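# Pull the tote out from under the desk

## Task

Bring the tote out from beneath the desk so that it finishes standing upright and entirely free of the desk, neither beneath it nor resting on it. The utility cart must also finish upright, and the robot must not topple or end up leaning. The result only counts if it holds without the robot supporting it.

## Robot and tools

ROBOT. A Hello Robot Stretch 3 with a single arm: a two-wheel base 0.33 m long and 0.34 m wide, a lift sliding on a mast, and a telescoping arm that reaches out to the robot's RIGHT side. It has no sideways drive, so the gripper moves forward or back only when the base drives. A turn on the spot pivots about the point between the drive wheels, 0.05 m behind the front edge. With the arm fully in and the wrist folded, the turn sweeps a circle of radius 0.28 m. An unfolded, level gripper reaches past that circle. Loose objects may occasionally get nudged by something other than the robot.

FRAMES. Base frame: origin on the floor midway between the drive wheels, x forward, y left, z up. The odometry frame is the base frame as it stood when the scene began. hand_pose is reported in the base frame at the point where closed fingertips meet. With all wrist joints at zero, that frame's x points up, y points back along the arm toward the mast, and z points to the robot's rear. The fingertip pads are round and 0.04 m wide.

execute_actions. Argument "actions" is a list holding exactly one action, or empty to just read state and images. An action may contain "base", "joints", or both, plus an optional "contact_limits"; its motions begin at once and may finish at different moments. "base" holds one command only: {"translate_m": d}, a straight drive of d metres relative to where the base currently is (positive forward, -1 to 1), or {"rotate_rad": d}, a turn in place of d radians relative to the current heading (positive = counter-clockwise seen from above, -3.2 to 3.2). Base offsets are measured from the position given in the latest state report. "joints" is a single object of absolute targets keyed by name: lift_m 0 to 1.1 (arm height on the mast), arm_m 0 to 0.52 (extension), wrist_yaw_rad -1.345 to 4.42 (0 along the arm, positive swings toward the front, 3.0 folds over the base), wrist_pitch_rad -1.57 to 0.451 (0 level, negative tips the fingers down), wrist_roll_rad -2.911 to 2.911 (0 = fingers side by side), gripper_m -0.089 to 0.179 (larger is wider; actual fingertip gap is smaller by about 0.007 near closed and 0.025 fully open, and zero below 0.007), head_pan_rad -3.953 to 1.73 (0 forward, positive left, -1.57 looks along the arm), head_tilt_rad -1.53 to 0.419 (negative looks down). Done tolerances: lift and arm ±0.004, gripper ±0.004, yaw, roll and head ±0.02, pitch ±0.05. "contact_limits" accepts only arm_m: a motor_effort percentage 1 to 100 at which the arm motion halts with contact_stop (about -value when retracting); lower is gentler but too low halts immediately, and it also caps the arm's holding force until the next action. "cameras" picks images: head_camera, nav_camera, wrist_camera or all; omitted or null gives all, [] gives none. Any unknown key, name or out-of-range number rejects the whole call. A joint or the base left out of an action may still be driving toward an earlier target without the status showing it. If a result reports a stop, any remaining execute_actions, wait and finished_scene calls in that same reply are skipped.

wait: seconds 0 to 10; commands nothing and returns state and images. zoom_image: camera plus region [x0, y0, x1, y1] in pixels of that camera's latest full image, at most 504 by 504. finished_scene: pass the scene number to end it; irreversible, and the result tells whether the goal was met. The robot keeps holding the last command while you think.

RESULT LINES. base_status and joint_status give how each motion of the last accepted action ended: done (for the base, wheels turned the full amount even if slipping), off_target (came to rest short and may still push), contact_stop, time_out, torque_fault (old target dropped). The arm and lift halt when pushing firmly and then go slack until commanded again; a slack lift under load can sink, and closing fingers on a surface pushes it up. Base, wrist and head have no contact stop and keep pushing. A wrist servo that strains for several seconds shuts off for 10 s and goes limp. on_its_own lists uncommanded joints; "held at" is the held target, not the position. motor_effort is percent of maximum, positive toward higher values, peak in brackets; readings carry sizeable fixed error and noise. Positive wheel effort pushes forward. base_odometry counts wheel turns only; turned_by_wheels and turned_by_imu give turn since last result; base_tilt in degrees (forward/right positive, with up to about 4 degrees fixed bias). lidar_m: 12 distances in metres from the base origin, 30-degree sectors starting straight ahead and going counter-clockwise (4th left, 7th behind, 10th right), "-" for nothing; scan plane 0.17 m above the floor, range 0.15 to 12 m, blind to clear objects and partly blocked by the mast and, with the lift low, by the robot itself. wrist_depth_mm (45 to 1000) and head_depth_mm (280 to 4000, sideways image) are 7x7 median-depth grids from the top left. Camera calibration lines give K, distortion and T_world_to_cam mapping the base frame into each camera; expect small errors, larger for the wrist camera.

SPEED. Full speed (0.30 m/s, 1.9 rad/s) only with lift_m under 0.30, arm_m under 0.03 and wrist_yaw_rad over 2.54; otherwise 0.10 m/s and 0.63 rad/s.

GRIPPER. Grip by commanding below the object's width; release by commanding at least 0.02 above the touch value. Readings do not confirm a hold. Too hard a squeeze triggers a force reduction; send a new value to squeeze again.

CAUTIONS. Fold or unfold the wrist only with lift_m 0.32 to 0.95, wrist_pitch_rad -0.4 and roll near 0; once folded the lift may go down to 0.25. With yaw below -0.4 keep pitch at -0.5 or lower. Pushing against something rigid with the gripper higher than about 0.45 m can tip the robot, more so with a raised contact limit or a repeated push. Driving while holding or hooking something fixed, or snagging furniture (especially reversing), can tip it; if base_tilt shows a lean, back out in small steps, free the gripper, and lower lift_m to about 0.2. Avoid drops, slips, slams, hard hits and very hard pushes, and keep the cart and tote upright.

Each tool is called after "Call:" as name(argument=value, ...) on one line, values as JSON.

## Session

I'll start by looking at the current state and images.

Call:
execute_actions(actions=[])

Scene clock: 0.00 s.
base_odometry: x=+0.000 y=+0.000 heading=+0.000 (m, m, rad; odometry frame)
turned_by_wheels: +0.000 (rad since the last result)
turned_by_imu: +0.000 (rad since the last result)
base_tilt: forward=+1.4 right=+0.8 (deg)
lidar_m: 2.19 2.38 2.13 1.83 1.97 1.59 1.40 1.21 1.89 1.87 2.05 1.92
head_depth_mm: 1996 2018 2021 2042 2024 1996 1929 / 2027 2030 2075 2069 2079 2098 2098 / 2049 2040 2080 2090 2123 2131 2126 / 2078 2091 2104 2115 2159 2164 2145 / 2095 2113 2146 2133 2129 2183 2145 / 2139 2133 2145 2183 2197 2194 2157 / 2120 2141 2168 2222 2223 2230 2145
base_status: not commanded
joint_positions: lift_m=+0.602 arm_m=+0.002 wrist_yaw_rad=+2.817 wrist_pitch_rad=-0.451 wrist_roll_rad=-0.002 gripper_m=+0.037 head_pan_rad=-0.009 head_tilt_rad=+0.008
joint_status: not commanded
motor_effort: left_wheel=+0 right_wheel=+0 lift_m=+26 arm_m=+0 wrist_yaw_rad=+1 wrist_pitch_rad=+5 wrist_roll_rad=-1 gripper_m=+1 head_pan_rad=+0 head_tilt_rad=+1 (%)
hand_pose: x=+0.0489 y=+0.0620 z=+0.6069 quat_wxyz=(+0.268, +0.705, +0.045, +0.656) (m; base frame)
wrist_depth_mm: - - - - - - - / - - - - - - - / - - - - - - - / - - - - - - - / - - - 938 930 893 871 / 876 844 864 798 765 785 763 / 766 741 735 706 695 682 680
pictures: head_camera (sideways: a quarter turn clockwise sets it upright), nav_camera (sideways: a quarter turn counterclockwise sets it upright), wrist_camera
Images, in order (width x height): head_camera 896x504, nav_camera 672x504, wrist_camera 644x364.

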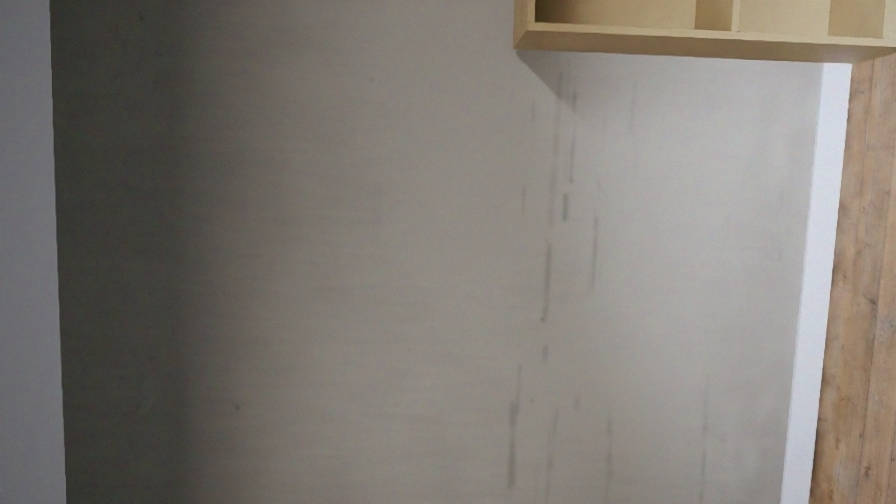

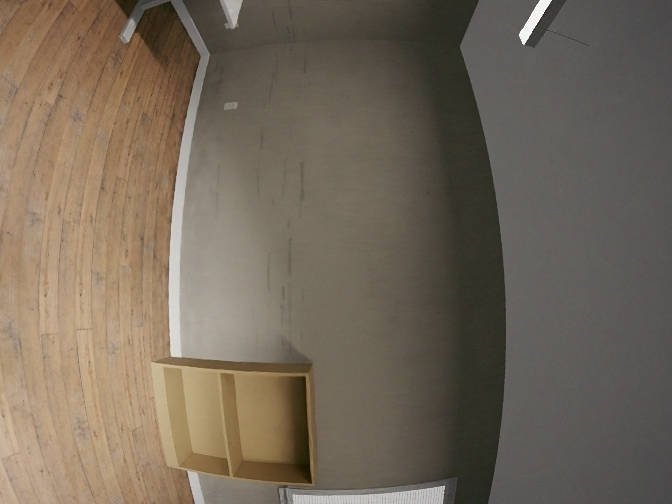

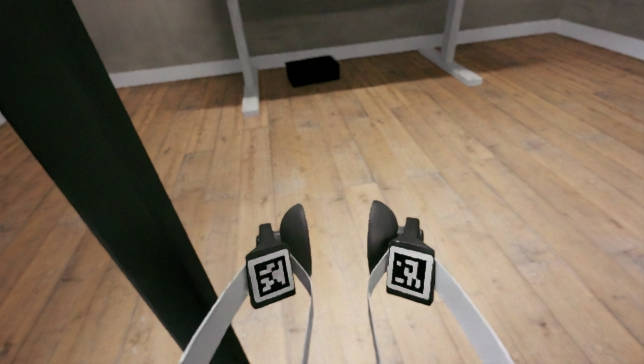

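Call:
execute_actions(actions=[{"joints": {"head_pan_rad": 1.25, "head_tilt_rad": -0.55}}], cameras=["head_camera", "nav_camera"])

Scene clock: 4.33 s.
base_odometry: x=+0.000 y=+0.000 heading=+0.000 (m, m, rad; odometry frame)
turned_by_wheels: +0.000 (rad since the last result)
turned_by_imu: -0.001 (rad since the last result)
base_tilt: forward=+1.3 right=+0.9 (deg)
lidar_m: 2.19 2.38 2.13 1.84 1.96 1.59 1.40 1.21 1.89 1.87 2.05 1.93
head_depth_mm: 2052 2191 2143 2259 1813 1489 1266 / 2020 2147 2521 2314 1816 1493 1268 / 1996 2102 2470 2285 1808 1480 1257 / 1956 2073 2396 2215 1781 1474 1253 / 1938 2054 2375 2161 1776 1470 1253 / 1909 2020 2282 2157 1767 1477 1245 / 1853 1992 1893 2217 1774 1458 1245
base_status: not commanded
joint_positions: lift_m=+0.602 arm_m=+0.002 wrist_yaw_rad=+2.817 wrist_pitch_rad=-0.451 wrist_roll_rad=-0.002 gripper_m=+0.037 head_pan_rad=+1.243 head_tilt_rad=-0.543
joint_status: all done
motor_effort: left_wheel=-1(0) right_wheel=+1(0) lift_m=+26(26) arm_m=+0(1) wrist_yaw_rad=+1(0) wrist_pitch_rad=+5(5) wrist_roll_rad=-1(1) gripper_m=-1(1) head_pan_rad=+3(30) head_tilt_rad=-4(31) (%)
hand_pose: x=+0.0489 y=+0.0620 z=+0.6069 quat_wxyz=(+0.268, +0.705, +0.045, +0.656) (m; base frame)
wrist_depth_mm: - - - - - - - / - - - - - - - / - - - - - - - / - - - - - - - / - - - 940 942 896 875 / 869 844 863 807 756 777 747 / 748 727 718 712 697 678 669
pictures: head_camera (sideways: a quarter turn clockwise sets it upright), nav_camera (sideways: a quarter turn counterclockwise sets it upright)
camera_calibration (this result's frames):
head_camera: T_world_to_cam=[[-0.144223, -0.522048, -0.840634, 1.1185], [-0.948266, 0.315718, -0.0333777, 0.0514803], [0.282828, 0.792331, -0.540574, 0.661127], [0, 0, 0, 1]] pos_world=[0.0231449, 0.0438261, 1.29936]
nav_camera: T_world_to_cam=[[0.200221, 0.492206, 0.847139, -1.06363], [0.941052, -0.337222, -0.0264844, 0.0769757], [0.272639, 0.802505, -0.530711, 0.643001], [0, 0, 0, 1]] pos_world=[-0.0347832, 0.0334723, 1.24433]
Images, in order (width x height): head_camera 896x504, nav_camera 672x504.

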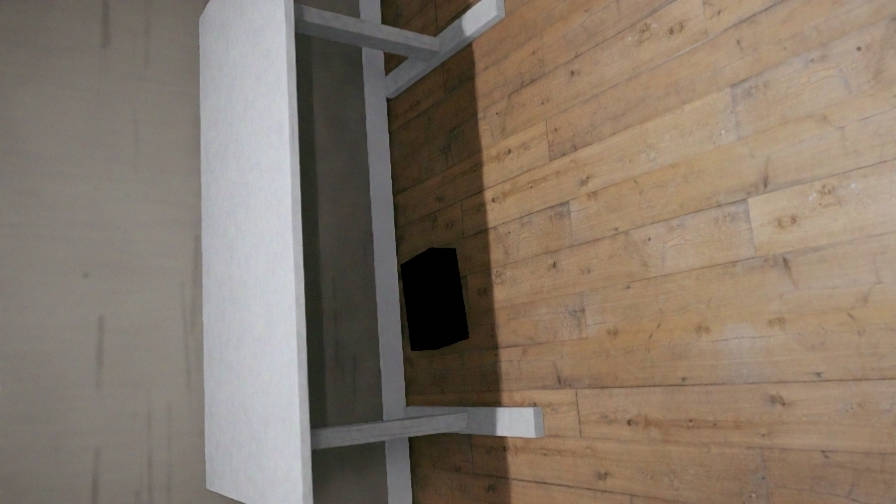

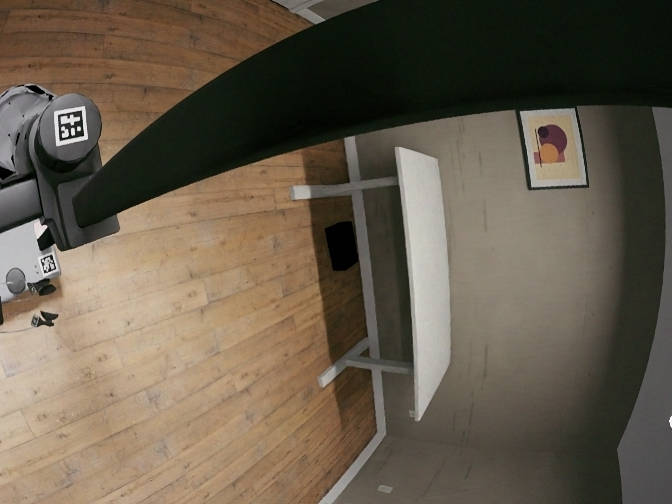

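Call:
zoom_image(camera="head_camera", region=[360, 200, 560, 460])

Call:
execute_actions(actions=[{"joints": {"head_pan_rad": -2.8, "head_tilt_rad": -0.55, "lift_m": 0.27, "wrist_yaw_rad": 3.0, "wrist_pitch_rad": -0.4}}], cameras=["head_camera", "nav_camera"])

Region (360, 200, 560, 460) of head_camera's 896x504 image, scaled by 1.938, with more detail than that image has; it fills the left 388 columns of this view, and the rest is white.

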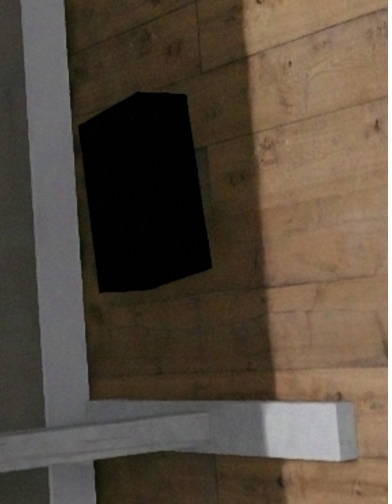

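Scene clock: 10.80 s.
base_odometry: x=+0.000 y=+0.000 heading=+0.000 (m, m, rad; odometry frame)
turned_by_wheels: +0.000 (rad since the last result)
turned_by_imu: -0.002 (rad since the last result)
base_tilt: forward=+1.4 right=+0.9 (deg)
lidar_m: 2.18 2.38 2.12 1.84 1.96 1.59 1.40 1.21 1.89 1.87 2.05 1.92
head_depth_mm: 1321 1428 1562 1714 1798 1481 1263 / 1380 1499 1641 1817 1811 1486 1265 / 1445 1583 1655 1831 1795 1480 1262 / 1523 1649 1617 1657 1681 1476 1253 / 1582 1736 1629 1798 1731 1470 1248 / 1676 1859 2027 2091 1776 1470 1248 / 1762 1970 2236 2224 1758 1459 1242
base_status: not commanded
joint_positions: lift_m=+0.271 arm_m=+0.002 wrist_yaw_rad=+2.997 wrist_pitch_rad=-0.422 wrist_roll_rad=-0.002 gripper_m=+0.037 head_pan_rad=-2.793 head_tilt_rad=-0.543
joint_status: all done
motor_effort: left_wheel=+0(0) right_wheel=+1(1) lift_m=+13(23) arm_m=-1(1) wrist_yaw_rad=+4(6) wrist_pitch_rad=+8(8) wrist_roll_rad=-1(0) gripper_m=+0(0) head_pan_rad=-3(30) head_tilt_rad=-3(3) (%)
hand_pose: x=+0.0110 y=+0.0750 z=+0.2824 quat_wxyz=(+0.198, +0.699, +0.098, +0.680) (m; base frame)
wrist_depth_mm: - - - - - - - / - - - - - - - / - 926 876 841 808 773 757 / 743 703 687 659 649 620 607 / 591 580 - 545 545 516 502 / 501 498 - - - 444 432 / 435 - - - 393 385 378
pictures: head_camera (sideways: a quarter turn clockwise sets it upright), nav_camera (sideways: a quarter turn counterclockwise sets it upright)
camera_calibration (this result's frames):
head_camera: T_world_to_cam=[[0.497587, 0.214632, -0.840441, 1.11433], [0.34779, -0.936978, -0.0333753, 0.0435713], [-0.794638, -0.275689, -0.540875, 0.668091], [0, 0, 0, 1]] pos_world=[-0.0387403, -0.0141605, 1.29934]
nav_camera: T_world_to_cam=[[-0.509397, -0.152287, 0.846949, -1.05905], [-0.326487, 0.944831, -0.0264787, 0.0847002], [-0.796191, -0.290006, -0.531014, 0.649915], [0, 0, 0, 1]] pos_world=[0.00563058, -0.0528284, 1.24432]
Images, in order (width x height): head_camera 896x504, nav_camera 672x504.

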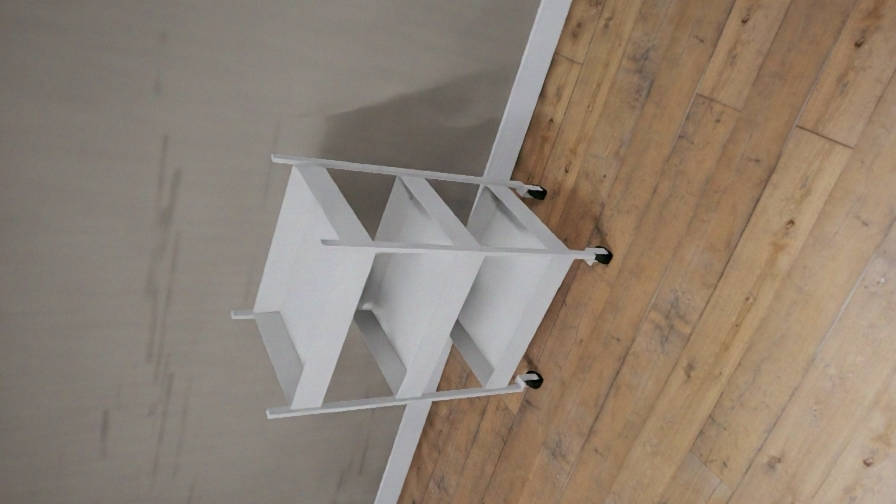

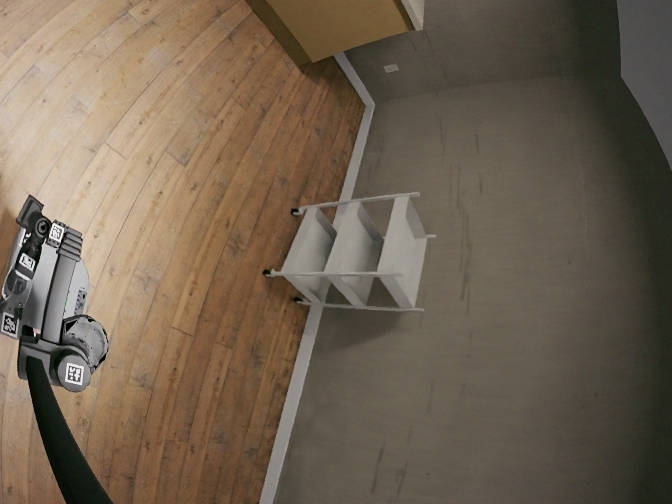

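Call:
execute_actions(actions=[{"base": {"rotate_rad": 1.60}, "joints": {"head_pan_rad": -0.3, "head_tilt_rad": -0.7}}], cameras=["head_camera"])

Scene clock: 73.70 s.
base_odometry: x=+0.000 y=+0.000 heading=+1.600 (m, m, rad; odometry frame)
turned_by_wheels: +1.600 (rad since the last result)
turned_by_imu: +1.627 (rad since the last result)
base_tilt: forward=+1.3 right=+0.8 (deg)
lidar_m: 1.84 1.92 1.58 1.31 1.21 1.89 1.87 2.08 1.92 2.18 2.41 2.12
head_depth_mm: 1964 2306 2367 1910 1576 1350 1184 / 1969 2292 2363 1892 1570 1353 1180 / 1942 2251 2380 1870 1573 1344 1180 / 1917 1640 2253 1885 1575 1344 1178 / 1889 1641 2317 1862 1558 1347 1172 / 1887 1615 2228 1871 1561 1333 1165 / 1896 2102 2302 1845 1566 1332 1160
base_status: done
joint_positions: lift_m=+0.271 arm_m=+0.002 wrist_yaw_rad=+2.997 wrist_pitch_rad=-0.422 wrist_roll_rad=-0.002 gripper_m=+0.037 head_pan_rad=-0.307 head_tilt_rad=-0.692
joint_status: all done
motor_effort: left_wheel=-3(10) right_wheel=+3(10) lift_m=+13(12) arm_m=-1(0) wrist_yaw_rad=+3(4) wrist_pitch_rad=+8(8) wrist_roll_rad=-1(0) gripper_m=+0(0) head_pan_rad=+3(33) head_tilt_rad=-4(18) (%)
hand_pose: x=+0.0109 y=+0.0750 z=+0.2824 quat_wxyz=(+0.198, +0.699, +0.098, +0.680) (m; base frame)
wrist_depth_mm: - - - - - - - / - - - - - - - / - 907 873 846 807 770 752 / 751 710 704 660 643 623 601 / 593 577 - 545 545 517 500 / 496 502 - - - 445 431 / 440 - - - 394 385 380
pictures: head_camera (sideways: a quarter turn clockwise sets it upright)
camera_calibration (this result's frames):
head_camera: T_world_to_cam=[[-0.638172, 0.169121, -0.751089, 1.00478], [0.291082, 0.956162, -0.0320241, 0.0421517], [0.712746, -0.239065, -0.659424, 0.813119], [0, 0, 0, 1]] pos_world=[0.0494066, -0.0158455, 1.29222]
Images, in order (width x height): head_camera 896x504.

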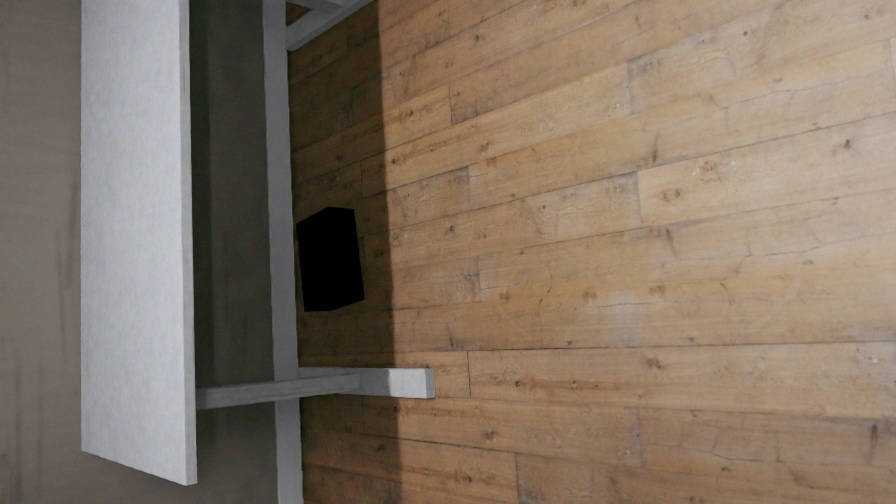

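Call:
execute_actions(actions=[{"base": {"translate_m": 0.85}, "joints": {"head_pan_rad": -0.45, "head_tilt_rad": -0.85}}], cameras=["head_camera", "nav_camera"])

Scene clock: 83.50 s.
base_odometry: x=-0.025 y=+0.850 heading=+1.600 (m, m, rad; odometry frame)
turned_by_wheels: +0.000 (rad since the last result)
turned_by_imu: +0.001 (rad since the last result)
base_tilt: forward=+1.4 right=+0.9 (deg)
lidar_m: 0.99 1.59 1.42 1.40 1.58 1.68 2.71 2.81 2.35 2.33 1.57 1.45
head_depth_mm: 1339 1048 1797 1650 1425 1263 1134 / 1325 1043 928 1627 1431 1260 1126 / 1303 1036 900 1592 1423 1262 1132 / 1271 1030 894 1598 1415 1245 1131 / 1254 1027 869 1626 1412 1254 1120 / 1237 1016 864 1552 1405 1250 1122 / 1208 1016 838 1605 1409 1240 1121
base_status: done
joint_positions: lift_m=+0.271 arm_m=+0.002 wrist_yaw_rad=+2.998 wrist_pitch_rad=-0.421 wrist_roll_rad=-0.002 gripper_m=+0.037 head_pan_rad=-0.443 head_tilt_rad=-0.840
joint_status: all done
motor_effort: left_wheel=-3(8) right_wheel=+2(9) lift_m=+13(13) arm_m=-1(1) wrist_yaw_rad=+3(4) wrist_pitch_rad=+8(8) wrist_roll_rad=-1(1) gripper_m=+1(0) head_pan_rad=-2(13) head_tilt_rad=-5(17) (%)
hand_pose: x=+0.0108 y=+0.0751 z=+0.2825 quat_wxyz=(+0.197, +0.699, +0.098, +0.680) (m; base frame)
wrist_depth_mm: - - - - - - - / - - - - - - - / - 931 881 843 815 774 747 / 750 708 688 664 649 616 600 / 592 579 - 549 548 515 501 / 497 496 - - - 441 431 / 438 - - - 395 384 381
pictures: head_camera (sideways: a quarter turn clockwise sets it upright), nav_camera (sideways: a quarter turn counterclockwise sets it upright)
camera_calibration (this result's frames):
head_camera: T_world_to_cam=[[-0.703041, 0.298693, -0.64538, 0.867422], [0.414035, 0.909767, -0.0299713, 0.0387231], [0.578194, -0.288281, -0.763273, 0.949002], [0, 0, 0, 1]] pos_world=[0.0450935, -0.0207423, 1.28532]
nav_camera: T_world_to_cam=[[0.669087, -0.3519, 0.65459, -0.815522], [-0.44951, -0.893037, -0.0206209, 0.0778153], [0.59183, -0.280448, -0.755703, 0.933718], [0, 0, 0, 1]] pos_world=[0.028032, 0.0443689, 1.24105]
Images, in order (width x height): head_camera 896x504, nav_camera 672x504.

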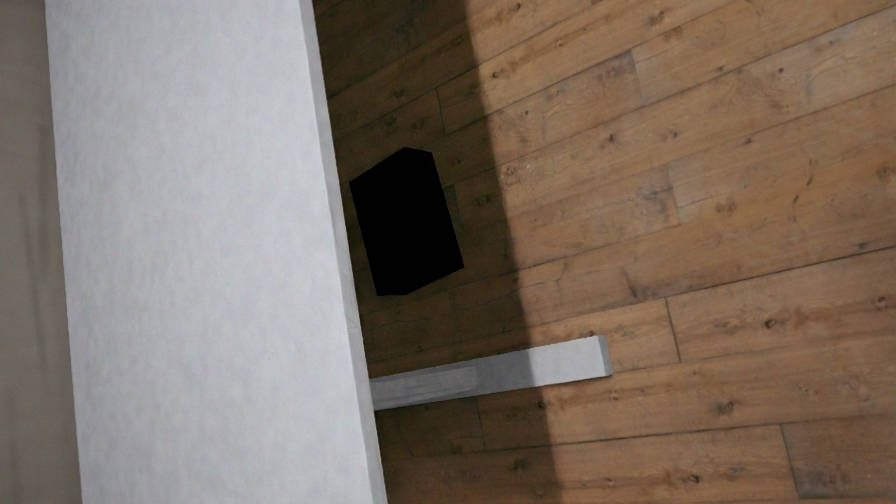

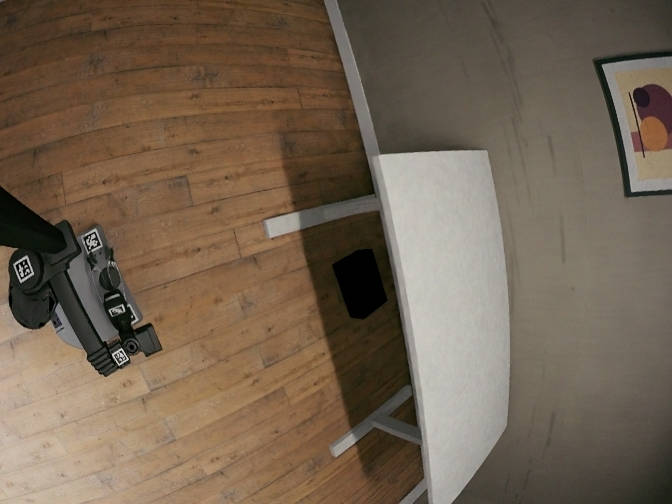

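Call:
zoom_image(camera="head_camera", region=[320, 120, 640, 420])

Region (320, 120, 640, 420) of head_camera's 896x504 image, scaled by 1.575, with more detail than that image has; it fills the top 472 rows of this view, and the rest is white.

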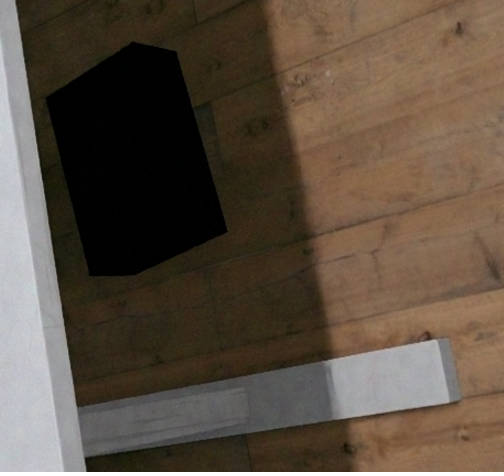

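Call:
execute_actions(actions=[{"base": {"rotate_rad": -0.26}}], cameras=[])

Call:
execute_actions(actions=[{"base": {"translate_m": 0.41}, "joints": {"head_pan_rad": -1.0, "head_tilt_rad": -1.2, "lift_m": 0.295}}], cameras=[])

Call:
execute_actions(actions=[{"base": {"rotate_rad": 1.05}, "joints": {"lift_m": 0.34}}], cameras=["head_camera", "nav_camera"])

Scene clock: 162.87 s.
base_odometry: x=-0.025 y=+0.850 heading=+1.340 (m, m, rad; odometry frame)
turned_by_wheels: -0.260 (rad since the last result)
turned_by_imu: -0.266 (rad since the last result)
base_tilt: forward=+1.5 right=+0.9 (deg)
lidar_m: 0.99 1.46 1.50 1.40 1.45 1.67 2.71 2.76 2.37 2.33 1.57 1.54
head_depth_mm: 1330 1085 1829 1653 1430 1268 1133 / 1333 1045 1908 1638 1430 1263 1129 / 1319 1033 1837 1635 1423 1260 1133 / 1311 1034 1780 1621 1417 1260 1134 / 1301 1023 910 1594 1415 1247 1122 / 1283 1017 864 1597 1409 1252 1120 / 1241 1015 839 1606 1372 1249 1114
base_status: done
joint_positions: lift_m=+0.271 arm_m=+0.002 wrist_yaw_rad=+2.998 wrist_pitch_rad=-0.421 wrist_roll_rad=-0.002 gripper_m=+0.037 head_pan_rad=-0.443 head_tilt_rad=-0.840
joint_status: not commanded
motor_effort: left_wheel=+2(9) right_wheel=-1(6) lift_m=+13(12) arm_m=-1(1) wrist_yaw_rad=+2(3) wrist_pitch_rad=+8(8) wrist_roll_rad=-1(0) gripper_m=+0(0) head_pan_rad=-2(2) head_tilt_rad=-4(5) (%)
hand_pose: x=+0.0108 y=+0.0751 z=+0.2825 quat_wxyz=(+0.197, +0.699, +0.098, +0.680) (m; base frame)
wrist_depth_mm: - - - - - - - / - - - - - - - / - 928 870 850 807 776 747 / 743 710 700 662 643 629 601 / 596 580 - 544 542 516 501 / 498 499 - - - 444 431 / 440 - - - 395 384 379
pictures: none
No camera images: the call's "cameras" was empty. Leave "cameras" out to get every camera's image.

Scene clock: 166.00 s.
base_odometry: x=+0.069 y=+1.249 heading=+1.340 (m, m, rad; odometry frame)
turned_by_wheels: +0.000 (rad since the last result)
turned_by_imu: +0.001 (rad since the last result)
base_tilt: forward=+1.4 right=+0.9 (deg)
lidar_m: 0.58 1.05 1.35 1.45 1.47 1.92 3.11 3.14 2.44 2.29 1.32 1.10
head_depth_mm: 1659 1533 1439 1346 1261 1188 1124 / 1632 1527 1430 1338 1253 1176 1127 / 739 1531 1432 1335 1271 - - / 718 690 1420 1328 1259 - - / 717 664 1385 1325 1245 1188 1106 / 717 663 622 1305 1255 1176 1111 / 714 661 615 583 1231 1175 1110
base_status: done
joint_positions: lift_m=+0.294 arm_m=+0.002 wrist_yaw_rad=+2.998 wrist_pitch_rad=-0.421 wrist_roll_rad=-0.002 gripper_m=+0.037 head_pan_rad=-0.994 head_tilt_rad=-1.185
joint_status: all done
motor_effort: left_wheel=+2(11) right_wheel=-1(4) lift_m=+34(37) arm_m=-1(2) wrist_yaw_rad=+2(3) wrist_pitch_rad=+8(8) wrist_roll_rad=+0(1) gripper_m=+0(0) head_pan_rad=-2(27) head_tilt_rad=-7(28) (%)
hand_pose: x=+0.0108 y=+0.0752 z=+0.3064 quat_wxyz=(+0.197, +0.699, +0.098, +0.680) (m; base frame)
wrist_depth_mm: - - - - - - 949 / - - - - - - 938 / - - 919 900 855 834 784 / 775 753 732 700 673 660 643 / 630 611 - 585 576 546 534 / 525 518 - - 457 468 460 / 456 - - - 418 409 400
pictures: none
No camera images: the call's "cameras" was empty. Leave "cameras" out to get every camera's image.

Scene clock: 168.47 s.
base_odometry: x=+0.069 y=+1.249 heading=+2.390 (m, m, rad; odometry frame)
turned_by_wheels: +1.050 (rad since the last result)
turned_by_imu: +1.072 (rad since the last result)
base_tilt: forward=+1.3 right=+0.9 (deg)
lidar_m: 1.36 1.45 1.47 1.94 3.12 3.13 2.44 2.30 1.32 1.09 0.58 1.05
head_depth_mm: 728 672 624 1308 1264 1183 1118 / 724 669 623 1304 1264 - 1126 / 720 668 622 1296 1267 - - / 719 666 622 1269 1252 - - / 717 663 616 1280 1242 1188 1102 / 714 661 617 1283 1243 1174 1110 / 1149 1408 1401 1308 1246 1168 1108
base_status: done
joint_positions: lift_m=+0.339 arm_m=+0.002 wrist_yaw_rad=+2.998 wrist_pitch_rad=-0.421 wrist_roll_rad=-0.002 gripper_m=+0.037 head_pan_rad=-0.994 head_tilt_rad=-1.185
joint_status: all done
motor_effort: left_wheel=-3(10) right_wheel=+3(7) lift_m=+35(38) arm_m=-1(1) wrist_yaw_rad=+2(2) wrist_pitch_rad=+8(8) wrist_roll_rad=-1(1) gripper_m=+0(0) head_pan_rad=-2(2) head_tilt_rad=-6(6) (%)
hand_pose: x=+0.0108 y=+0.0752 z=+0.3514 quat_wxyz=(+0.197, +0.699, +0.098, +0.680) (m; base frame)
wrist_depth_mm: - - - - - - - / - - - - - - - / - - - - 945 895 869 / 858 825 813 764 758 727 700 / 700 679 - 637 633 597 588 / 582 564 556 539 507 519 503 / 503 509 - - 459 451 445
pictures: head_camera (sideways: a quarter turn clockwise sets it upright), nav_camera (sideways: a quarter turn counterclockwise sets it upright)
camera_calibration (this result's frames):
head_camera: T_world_to_cam=[[-0.537628, 0.767688, -0.348728, 0.479978], [0.823721, 0.566539, -0.0227407, 0.0267987], [0.18011, -0.29948, -0.936948, 1.17715], [0, 0, 0, 1]] pos_world=[0.0239585, -0.0311228, 1.27092]
nav_camera: T_world_to_cam=[[0.482814, -0.79828, 0.360054, -0.430701], [-0.853291, -0.521307, -0.0115761, 0.0684958], [0.196939, -0.301642, -0.93286, 1.16638], [0, 0, 0, 1]] pos_world=[0.0366889, 0.0437162, 1.24394]
Images, in order (width x height): head_camera 896x504, nav_camera 672x504.

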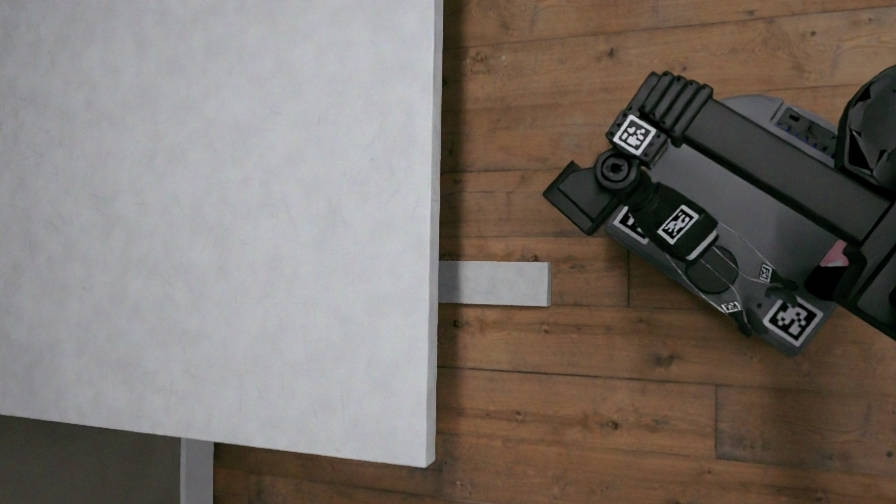

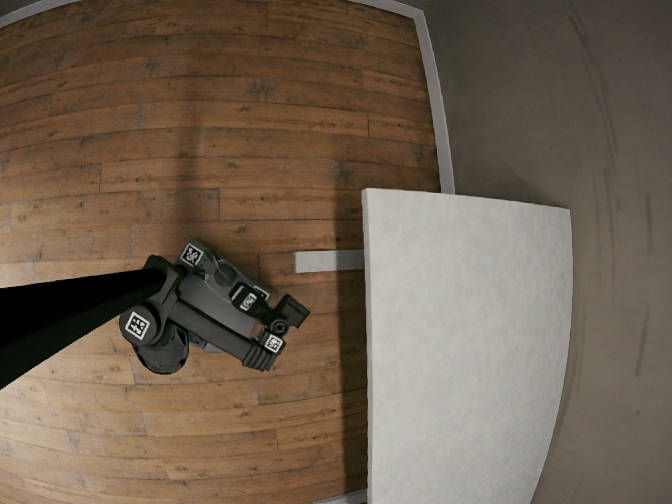

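Call:
execute_actions(actions=[{"joints": {"wrist_yaw_rad": 0.7, "arm_m": 0.2, "gripper_m": 0.0}}], cameras=["head_camera", "wrist_camera"])

Scene clock: 175.47 s.
base_odometry: x=+0.069 y=+1.249 heading=+2.390 (m, m, rad; odometry frame)
turned_by_wheels: +0.000 (rad since the last result)
turned_by_imu: -0.002 (rad since the last result)
base_tilt: forward=+1.3 right=+0.9 (deg)
lidar_m: 1.36 1.45 1.47 1.94 3.13 3.12 2.43 2.29 1.32 1.09 0.58 1.05
head_depth_mm: 725 672 624 601 1253 1182 1116 / 722 670 623 598 1265 1174 1124 / 721 667 624 1291 1250 - - / 720 665 620 1269 1245 - - / 715 664 618 1279 1243 1178 1106 / 714 663 616 1282 1238 1178 1109 / 1147 1394 1395 1304 1237 1172 1103
base_status: not commanded
joint_positions: lift_m=+0.339 arm_m=+0.200 wrist_yaw_rad=+0.703 wrist_pitch_rad=-0.421 wrist_roll_rad=-0.002 gripper_m=+0.000 head_pan_rad=-0.994 head_tilt_rad=-1.185
joint_status: all done
motor_effort: left_wheel=-3(3) right_wheel=+3(3) lift_m=+34(34) arm_m=+4(4) wrist_yaw_rad=-3(4) wrist_pitch_rad=+8(8) wrist_roll_rad=-1(1) gripper_m=-2(92) head_pan_rad=-2(2) head_tilt_rad=-7(6) (%)
hand_pose: x=+0.1233 y=-0.5158 z=+0.3514 quat_wxyz=(+0.701, +0.377, -0.597, +0.099) (m; base frame)
wrist_depth_mm: 219 598 615 587 573 557 538 / 237 288 671 659 624 605 580 / 805 288 737 717 691 663 641 / 857 306 764 745 719 696 675 / 698 350 587 - 562 551 592 / 580 548 442 512 527 511 469 / 505 491 448 475 423 405 417
pictures: head_camera (sideways: a quarter turn clockwise sets it upright), wrist_camera
camera_calibration (this result's frames):
head_camera: T_world_to_cam=[[-0.537628, 0.767688, -0.348728, 0.479978], [0.823721, 0.566539, -0.0227407, 0.0267987], [0.18011, -0.29948, -0.936948, 1.17715], [0, 0, 0, 1]] pos_world=[0.0239585, -0.0311228, 1.27092]
wrist_camera: T_world_to_cam=[[-0.735925, -0.67359, -0.0684866, -0.219615], [-0.364345, 0.479247, -0.798483, 0.600739], [0.570673, -0.562671, -0.598109, 0.010582], [0, 0, 0, 1]] pos_world=[0.0512174, -0.429879, 0.470969]
Images, in order (width x height): head_camera 896x504, wrist_camera 644x364.

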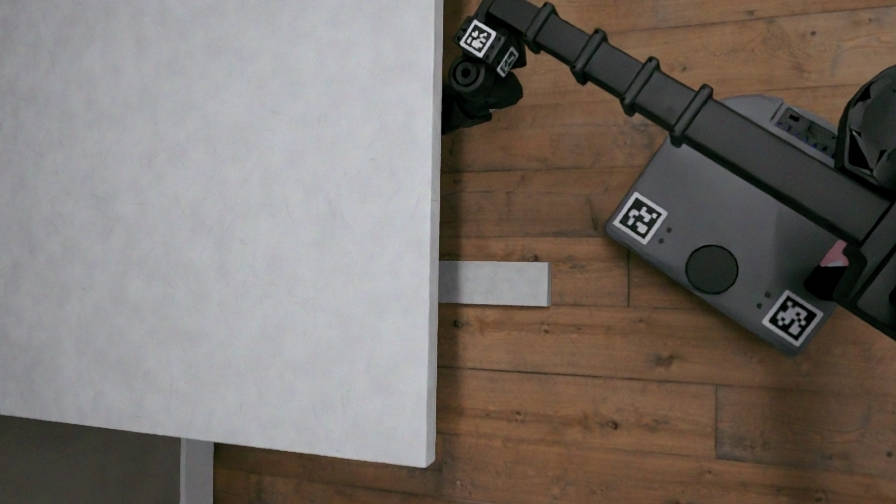

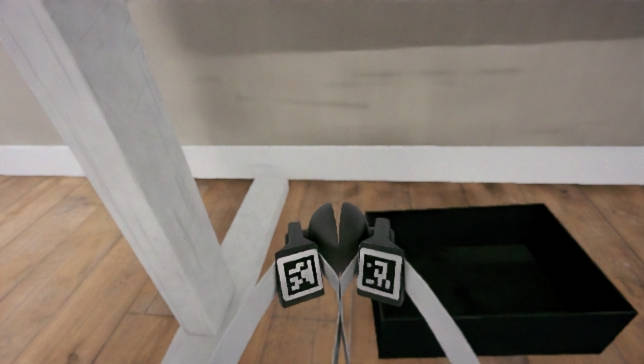

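Call:
execute_actions(actions=[{"joints": {"wrist_pitch_rad": -1.05, "arm_m": 0.48, "lift_m": 0.30}}], cameras=["wrist_camera"])

Scene clock: 181.33 s.
base_odometry: x=+0.069 y=+1.249 heading=+2.390 (m, m, rad; odometry frame)
turned_by_wheels: +0.000 (rad since the last result)
turned_by_imu: -0.002 (rad since the last result)
base_tilt: forward=+1.3 right=+0.9 (deg)
lidar_m: 1.36 1.45 1.46 1.94 3.13 3.13 2.43 2.29 1.32 1.09 0.58 1.05
head_depth_mm: 729 669 623 958 1249 1182 1117 / 725 669 622 1299 1264 1183 1126 / 721 667 622 1301 1244 - - / 720 669 621 1260 1237 - - / 717 664 618 1276 1240 1188 1102 / 716 663 618 1289 1238 1175 1114 / 1150 1402 1396 1310 1239 1175 1108
base_status: not commanded
joint_positions: lift_m=+0.301 arm_m=+0.480 wrist_yaw_rad=+0.701 wrist_pitch_rad=-1.054 wrist_roll_rad=-0.002 gripper_m=+0.000 head_pan_rad=-0.994 head_tilt_rad=-1.185
joint_status: all done
motor_effort: left_wheel=-2(3) right_wheel=+2(3) lift_m=+12(28) arm_m=+3(3) wrist_yaw_rad=-1(3) wrist_pitch_rad=+2(6) wrist_roll_rad=+0(1) gripper_m=-3(2) head_pan_rad=-2(2) head_tilt_rad=-7(7) (%)
hand_pose: x=+0.0466 y=-0.7056 z=+0.2046 quat_wxyz=(+0.697, +0.544, -0.451, -0.124) (m; base frame)
wrist_depth_mm: 448 463 459 447 443 429 421 / 413 438 369 357 362 395 397 / 394 419 402 401 392 372 380 / 382 398 379 380 371 350 360 / 372 378 344 - 355 342 343 / 361 362 356 344 340 336 329 / 349 345 341 335 325 322 316
pictures: wrist_camera
camera_calibration (this result's frames):
wrist_camera: T_world_to_cam=[[-0.768391, -0.635232, -0.0778191, -0.383516], [-0.592681, 0.752198, -0.287971, 0.64527], [0.241464, -0.175152, -0.954472, 0.221392], [0, 0, 0, 1]] pos_world=[0.0342908, -0.690215, 0.367287]
Images, in order (width x height): wrist_camera 644x364.

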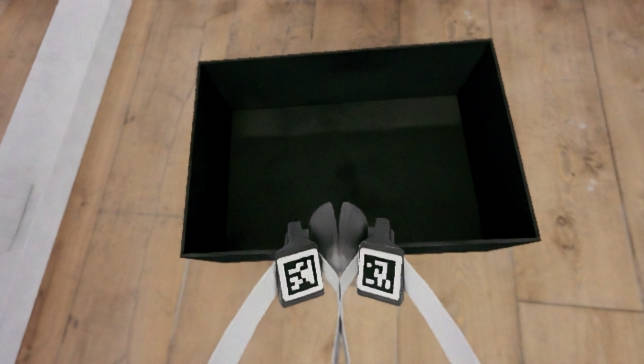

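Call:
execute_actions(actions=[{"base": {"translate_m": 0.05}, "joints": {"arm_m": 0.515, "lift_m": 0.245, "wrist_yaw_rad": 0.6}}], cameras=["wrist_camera", "head_camera"])

Scene clock: 197.97 s.
base_odometry: x=+0.033 y=+1.283 heading=+2.390 (m, m, rad; odometry frame)
turned_by_wheels: +0.000 (rad since the last result)
turned_by_imu: -0.001 (rad since the last result)
base_tilt: forward=+1.4 right=+0.8 (deg)
lidar_m: 1.32 1.41 1.43 1.88 3.15 3.18 2.48 2.33 1.34 1.07 0.56 1.02
head_depth_mm: 729 672 624 591 1248 1185 1117 / 724 669 624 595 1270 1184 1126 / 722 668 622 593 1261 - - / 719 666 620 592 1249 - - / 716 665 619 592 1241 1195 1107 / 1057 685 623 594 1240 1170 1112 / 1121 1410 1409 1326 1240 1173 1116
base_status: done
joint_positions: lift_m=+0.246 arm_m=+0.515 wrist_yaw_rad=+0.603 wrist_pitch_rad=-1.055 wrist_roll_rad=-0.002 gripper_m=+0.000 head_pan_rad=-0.994 head_tilt_rad=-1.185
joint_status: all done
motor_effort: left_wheel=-3(5) right_wheel=+2(7) lift_m=+12(14) arm_m=+3(4) wrist_yaw_rad=-3(3) wrist_pitch_rad=+2(2) wrist_roll_rad=-1(1) gripper_m=-2(3) head_pan_rad=-2(2) head_tilt_rad=-7(6) (%)
hand_pose: x=+0.0382 y=-0.7467 z=+0.1495 quat_wxyz=(+0.690, +0.521, -0.477, -0.158) (m; base frame)
wrist_depth_mm: 383 401 391 382 374 365 357 / 373 379 372 280 280 274 338 / 360 354 316 333 329 282 321 / 344 334 326 322 316 293 302 / 328 318 312 - 301 292 236 / 313 303 295 289 285 280 224 / 298 290 273 278 274 274 270
pictures: head_camera (sideways: a quarter turn clockwise sets it upright), wrist_camera
camera_calibration (this result's frames):
head_camera: T_world_to_cam=[[-0.537629, 0.767688, -0.348727, 0.479977], [0.823721, 0.566539, -0.0227407, 0.0267987], [0.18011, -0.29948, -0.936948, 1.17715], [0, 0, 0, 1]] pos_world=[0.0239585, -0.0311227, 1.27092]
wrist_camera: T_world_to_cam=[[-0.826871, -0.556983, -0.0778111, -0.359662], [-0.516401, 0.806748, -0.287206, 0.693086], [0.222743, -0.197301, -0.954703, 0.147848], [0, 0, 0, 1]] pos_world=[0.0275844, -0.730301, 0.312223]
Images, in order (width x height): head_camera 896x504, wrist_camera 644x364.

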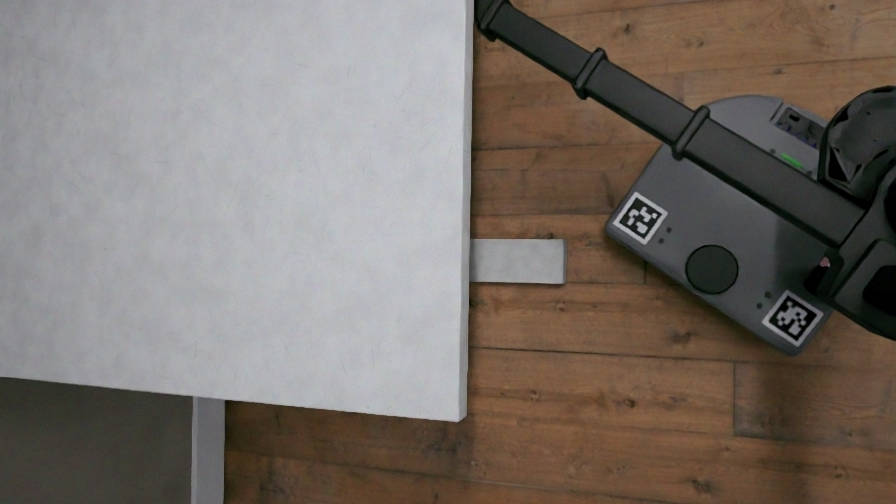

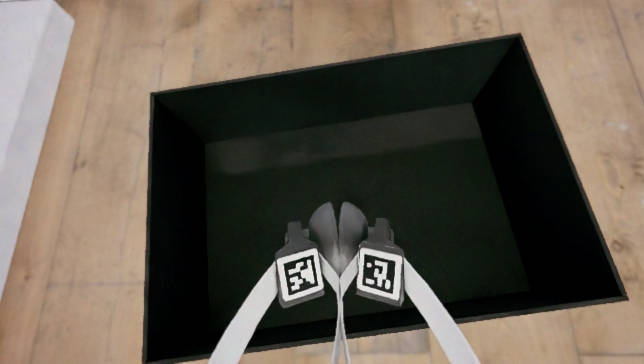

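Call:
execute_actions(actions=[{"joints": {"lift_m": 0.155}}], cameras=["wrist_camera"])

Scene clock: 203.40 s.
base_odometry: x=+0.033 y=+1.283 heading=+2.390 (m, m, rad; odometry frame)
turned_by_wheels: +0.000 (rad since the last result)
turned_by_imu: -0.001 (rad since the last result)
base_tilt: forward=+1.3 right=+0.9 (deg)
lidar_m: 1.32 1.41 1.43 1.88 3.16 3.18 2.48 2.34 1.35 1.06 0.56 1.02
head_depth_mm: 730 671 626 591 1251 1190 1125 / 725 669 624 594 1269 1189 1117 / 724 666 624 590 1259 - - / 719 667 620 591 1234 - - / 716 665 620 591 1244 1187 1105 / 1054 686 623 595 1249 1183 1112 / 1119 1399 1420 1324 1243 1174 1107
base_status: not commanded
joint_positions: lift_m=+0.156 arm_m=+0.515 wrist_yaw_rad=+0.603 wrist_pitch_rad=-1.055 wrist_roll_rad=-0.002 gripper_m=+0.000 head_pan_rad=-0.994 head_tilt_rad=-1.185
joint_status: all done
motor_effort: left_wheel=-2(2) right_wheel=+2(3) lift_m=+12(11) arm_m=+3(3) wrist_yaw_rad=-3(3) wrist_pitch_rad=+2(2) wrist_roll_rad=-1(1) gripper_m=-2(1) head_pan_rad=-2(2) head_tilt_rad=-6(7) (%)
hand_pose: x=+0.0382 y=-0.7467 z=+0.0595 quat_wxyz=(+0.690, +0.521, -0.477, -0.158) (m; base frame)
wrist_depth_mm: 187 191 199 210 222 229 180 / 174 218 246 253 250 242 185 / 165 225 248 242 238 232 189 / 158 216 236 230 226 222 195 / 153 208 224 - 216 211 201 / 148 200 215 206 205 202 195 / 144 192 204 201 156 135 125
pictures: wrist_camera
camera_calibration (this result's frames):
wrist_camera: T_world_to_cam=[[-0.826871, -0.556983, -0.0778111, -0.366665], [-0.516401, 0.806748, -0.287206, 0.667238], [0.222743, -0.197301, -0.954703, 0.0619237], [0, 0, 0, 1]] pos_world=[0.0275844, -0.730302, 0.222223]
Images, in order (width x height): wrist_camera 644x364.

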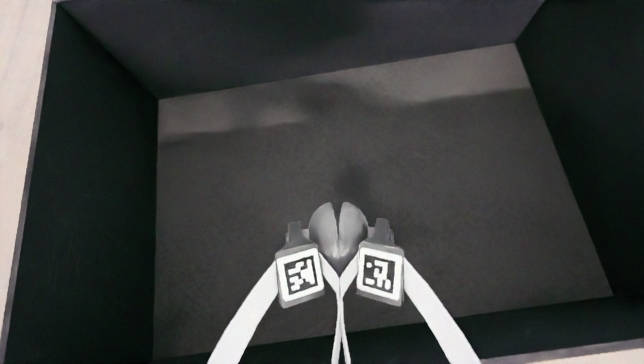

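Call:
execute_actions(actions=[{"base": {"translate_m": -0.2}, "joints": {"arm_m": 0.36, "wrist_pitch_rad": -1.2, "head_pan_rad": -1.35, "head_tilt_rad": -1.1}}], cameras=["wrist_camera", "head_camera"])

Scene clock: 209.93 s.
base_odometry: x=+0.179 y=+1.146 heading=+2.390 (m, m, rad; odometry frame)
turned_by_wheels: +0.000 (rad since the last result)
turned_by_imu: -0.002 (rad since the last result)
base_tilt: forward=+1.4 right=+0.9 (deg)
lidar_m: 1.47 1.57 1.62 2.04 3.04 2.98 2.30 2.17 1.25 1.18 0.72 0.68
head_depth_mm: 813 731 691 1390 1290 1185 1117 / 808 730 678 1405 1272 1204 - / 805 723 667 1376 1277 - - / 803 724 656 1361 1269 - - / 801 720 656 1339 1267 1182 1112 / 799 718 654 1324 1258 1177 1103 / 793 715 653 621 1249 1169 1101
base_status: done
joint_positions: lift_m=+0.156 arm_m=+0.360 wrist_yaw_rad=+0.603 wrist_pitch_rad=-1.197 wrist_roll_rad=-0.003 gripper_m=+0.000 head_pan_rad=-1.343 head_tilt_rad=-1.100
joint_status: all done
motor_effort: left_wheel=-2(7) right_wheel=+2(6) lift_m=+13(12) arm_m=-4(6) wrist_yaw_rad=-3(3) wrist_pitch_rad=-1(8) wrist_roll_rad=+0(0) gripper_m=-2(2) head_pan_rad=-2(20) head_tilt_rad=-1(9) (%)
hand_pose: x=+0.0188 y=-0.5640 z=+0.0469 quat_wxyz=(+0.677, +0.554, -0.438, -0.206) (m; base frame)
wrist_depth_mm: 196 219 230 229 226 220 149 / 196 233 228 224 219 215 153 / 192 225 222 219 214 210 157 / 190 220 216 212 208 204 161 / 185 214 211 - 203 200 166 / 181 209 206 163 164 148 127 / 164 143 131 125 125 191 190
pictures: head_camera (sideways: a quarter turn clockwise sets it upright), wrist_camera
camera_calibration (this result's frames):
head_camera: T_world_to_cam=[[-0.234822, 0.873017, -0.427433, 0.58064], [0.968361, 0.248316, -0.0248192, 0.0286251], [0.0844708, -0.419738, -0.903706, 1.13456], [0, 0, 0, 1]] pos_world=[0.0127907, -0.0378, 1.2742]
wrist_camera: T_world_to_cam=[[-0.832842, -0.548358, -0.0753528, -0.277093], [-0.534367, 0.832046, -0.148834, 0.514271], [0.144311, -0.0836891, -0.985987, 0.157326], [0, 0, 0, 1]] pos_world=[0.0213312, -0.566676, 0.210783]
Images, in order (width x height): head_camera 896x504, wrist_camera 644x364.

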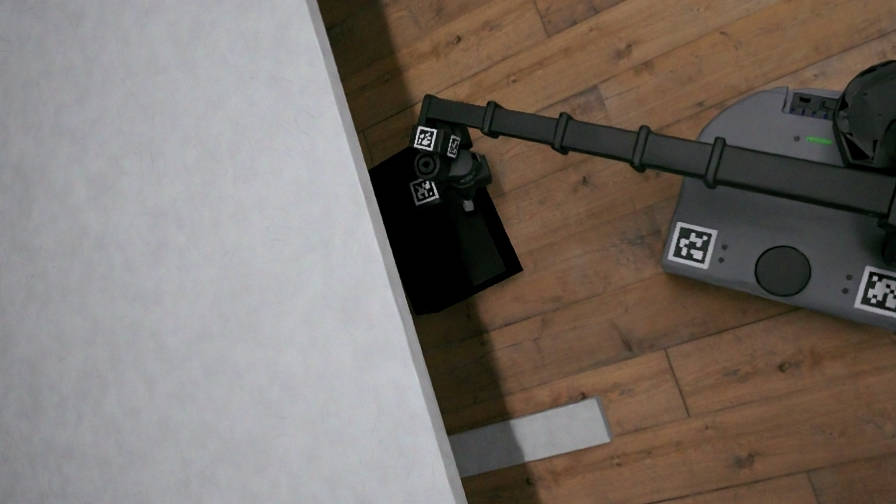

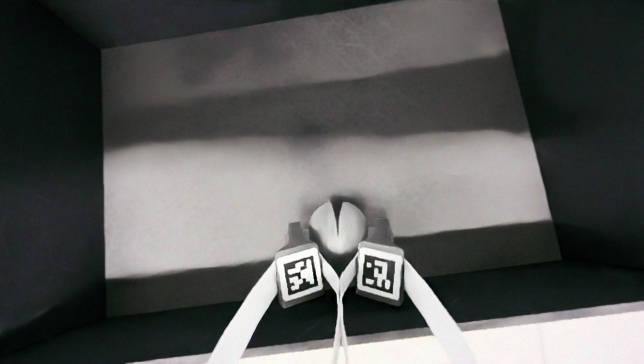

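Call:
execute_actions(actions=[{"base": {"translate_m": -0.33}, "joints": {"arm_m": 0.14, "head_pan_rad": -1.2}}], cameras=["wrist_camera", "head_camera"])

Scene clock: 226.90 s.
base_odometry: x=+0.420 y=+0.921 heading=+2.390 (m, m, rad; odometry frame)
turned_by_wheels: +0.000 (rad since the last result)
turned_by_imu: -0.003 (rad since the last result)
base_tilt: forward=+1.4 right=+0.8 (deg)
lidar_m: 1.72 1.84 1.89 2.06 2.86 2.66 2.02 1.89 1.94 1.16 1.30 0.95
head_depth_mm: 810 753 1516 1388 1280 1199 1109 / 811 748 1511 1389 1291 1191 - / 803 736 1512 1372 1301 1207 - / 803 735 1505 1384 1275 1213 - / 800 718 1495 1368 1274 1181 1112 / 799 718 1483 1372 1264 1177 1101 / 797 714 1473 1365 1265 1174 1097
base_status: done
joint_positions: lift_m=+0.156 arm_m=+0.140 wrist_yaw_rad=+0.602 wrist_pitch_rad=-1.198 wrist_roll_rad=-0.003 gripper_m=+0.000 head_pan_rad=-1.207 head_tilt_rad=-1.100
joint_status: all done
motor_effort: left_wheel=-2(6) right_wheel=+2(2) lift_m=+12(12) arm_m=-5(5) wrist_yaw_rad=-2(3) wrist_pitch_rad=-1(1) wrist_roll_rad=+0(0) gripper_m=-2(3) head_pan_rad=+3(13) head_tilt_rad=+0(0) (%)
hand_pose: x=+0.0186 y=-0.3439 z=+0.0469 quat_wxyz=(+0.677, +0.554, -0.438, -0.207) (m; base frame)
wrist_depth_mm: 244 239 235 229 225 225 221 / 238 233 229 225 220 219 215 / 231 227 223 219 213 214 210 / 225 222 217 213 208 207 205 / 219 215 212 - 166 203 200 / 168 173 185 156 199 198 195 / 210 205 201 125 130 194 191
pictures: head_camera (sideways: a quarter turn clockwise sets it upright), wrist_camera
camera_calibration (this result's frames):
head_camera: T_world_to_cam=[[-0.351244, 0.832994, -0.427492, 0.581427], [0.925647, 0.377574, -0.0248208, 0.0288876], [0.140734, -0.404425, -0.903678, 1.13418], [0, 0, 0, 1]] pos_world=[0.0178648, -0.0365422, 1.27421]
wrist_camera: T_world_to_cam=[[-0.833371, -0.547555, -0.07534, -0.156235], [-0.533665, 0.832617, -0.148159, 0.331192], [0.143854, -0.083265, -0.98609, 0.17588], [0, 0, 0, 1]] pos_world=[0.0212428, -0.346658, 0.210732]
Images, in order (width x height): head_camera 896x504, wrist_camera 644x364.

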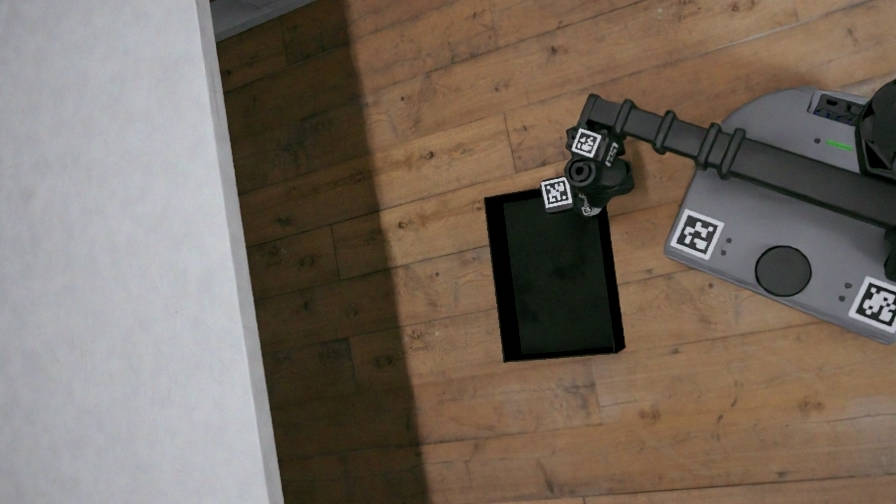

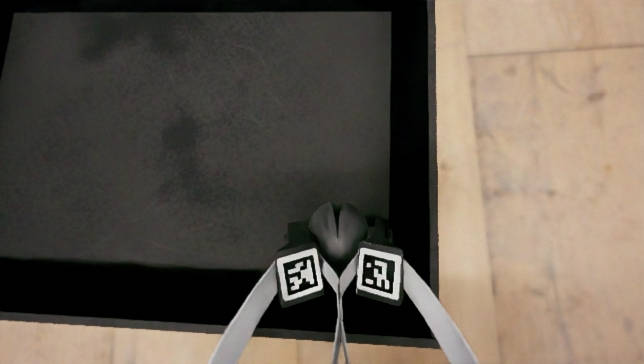

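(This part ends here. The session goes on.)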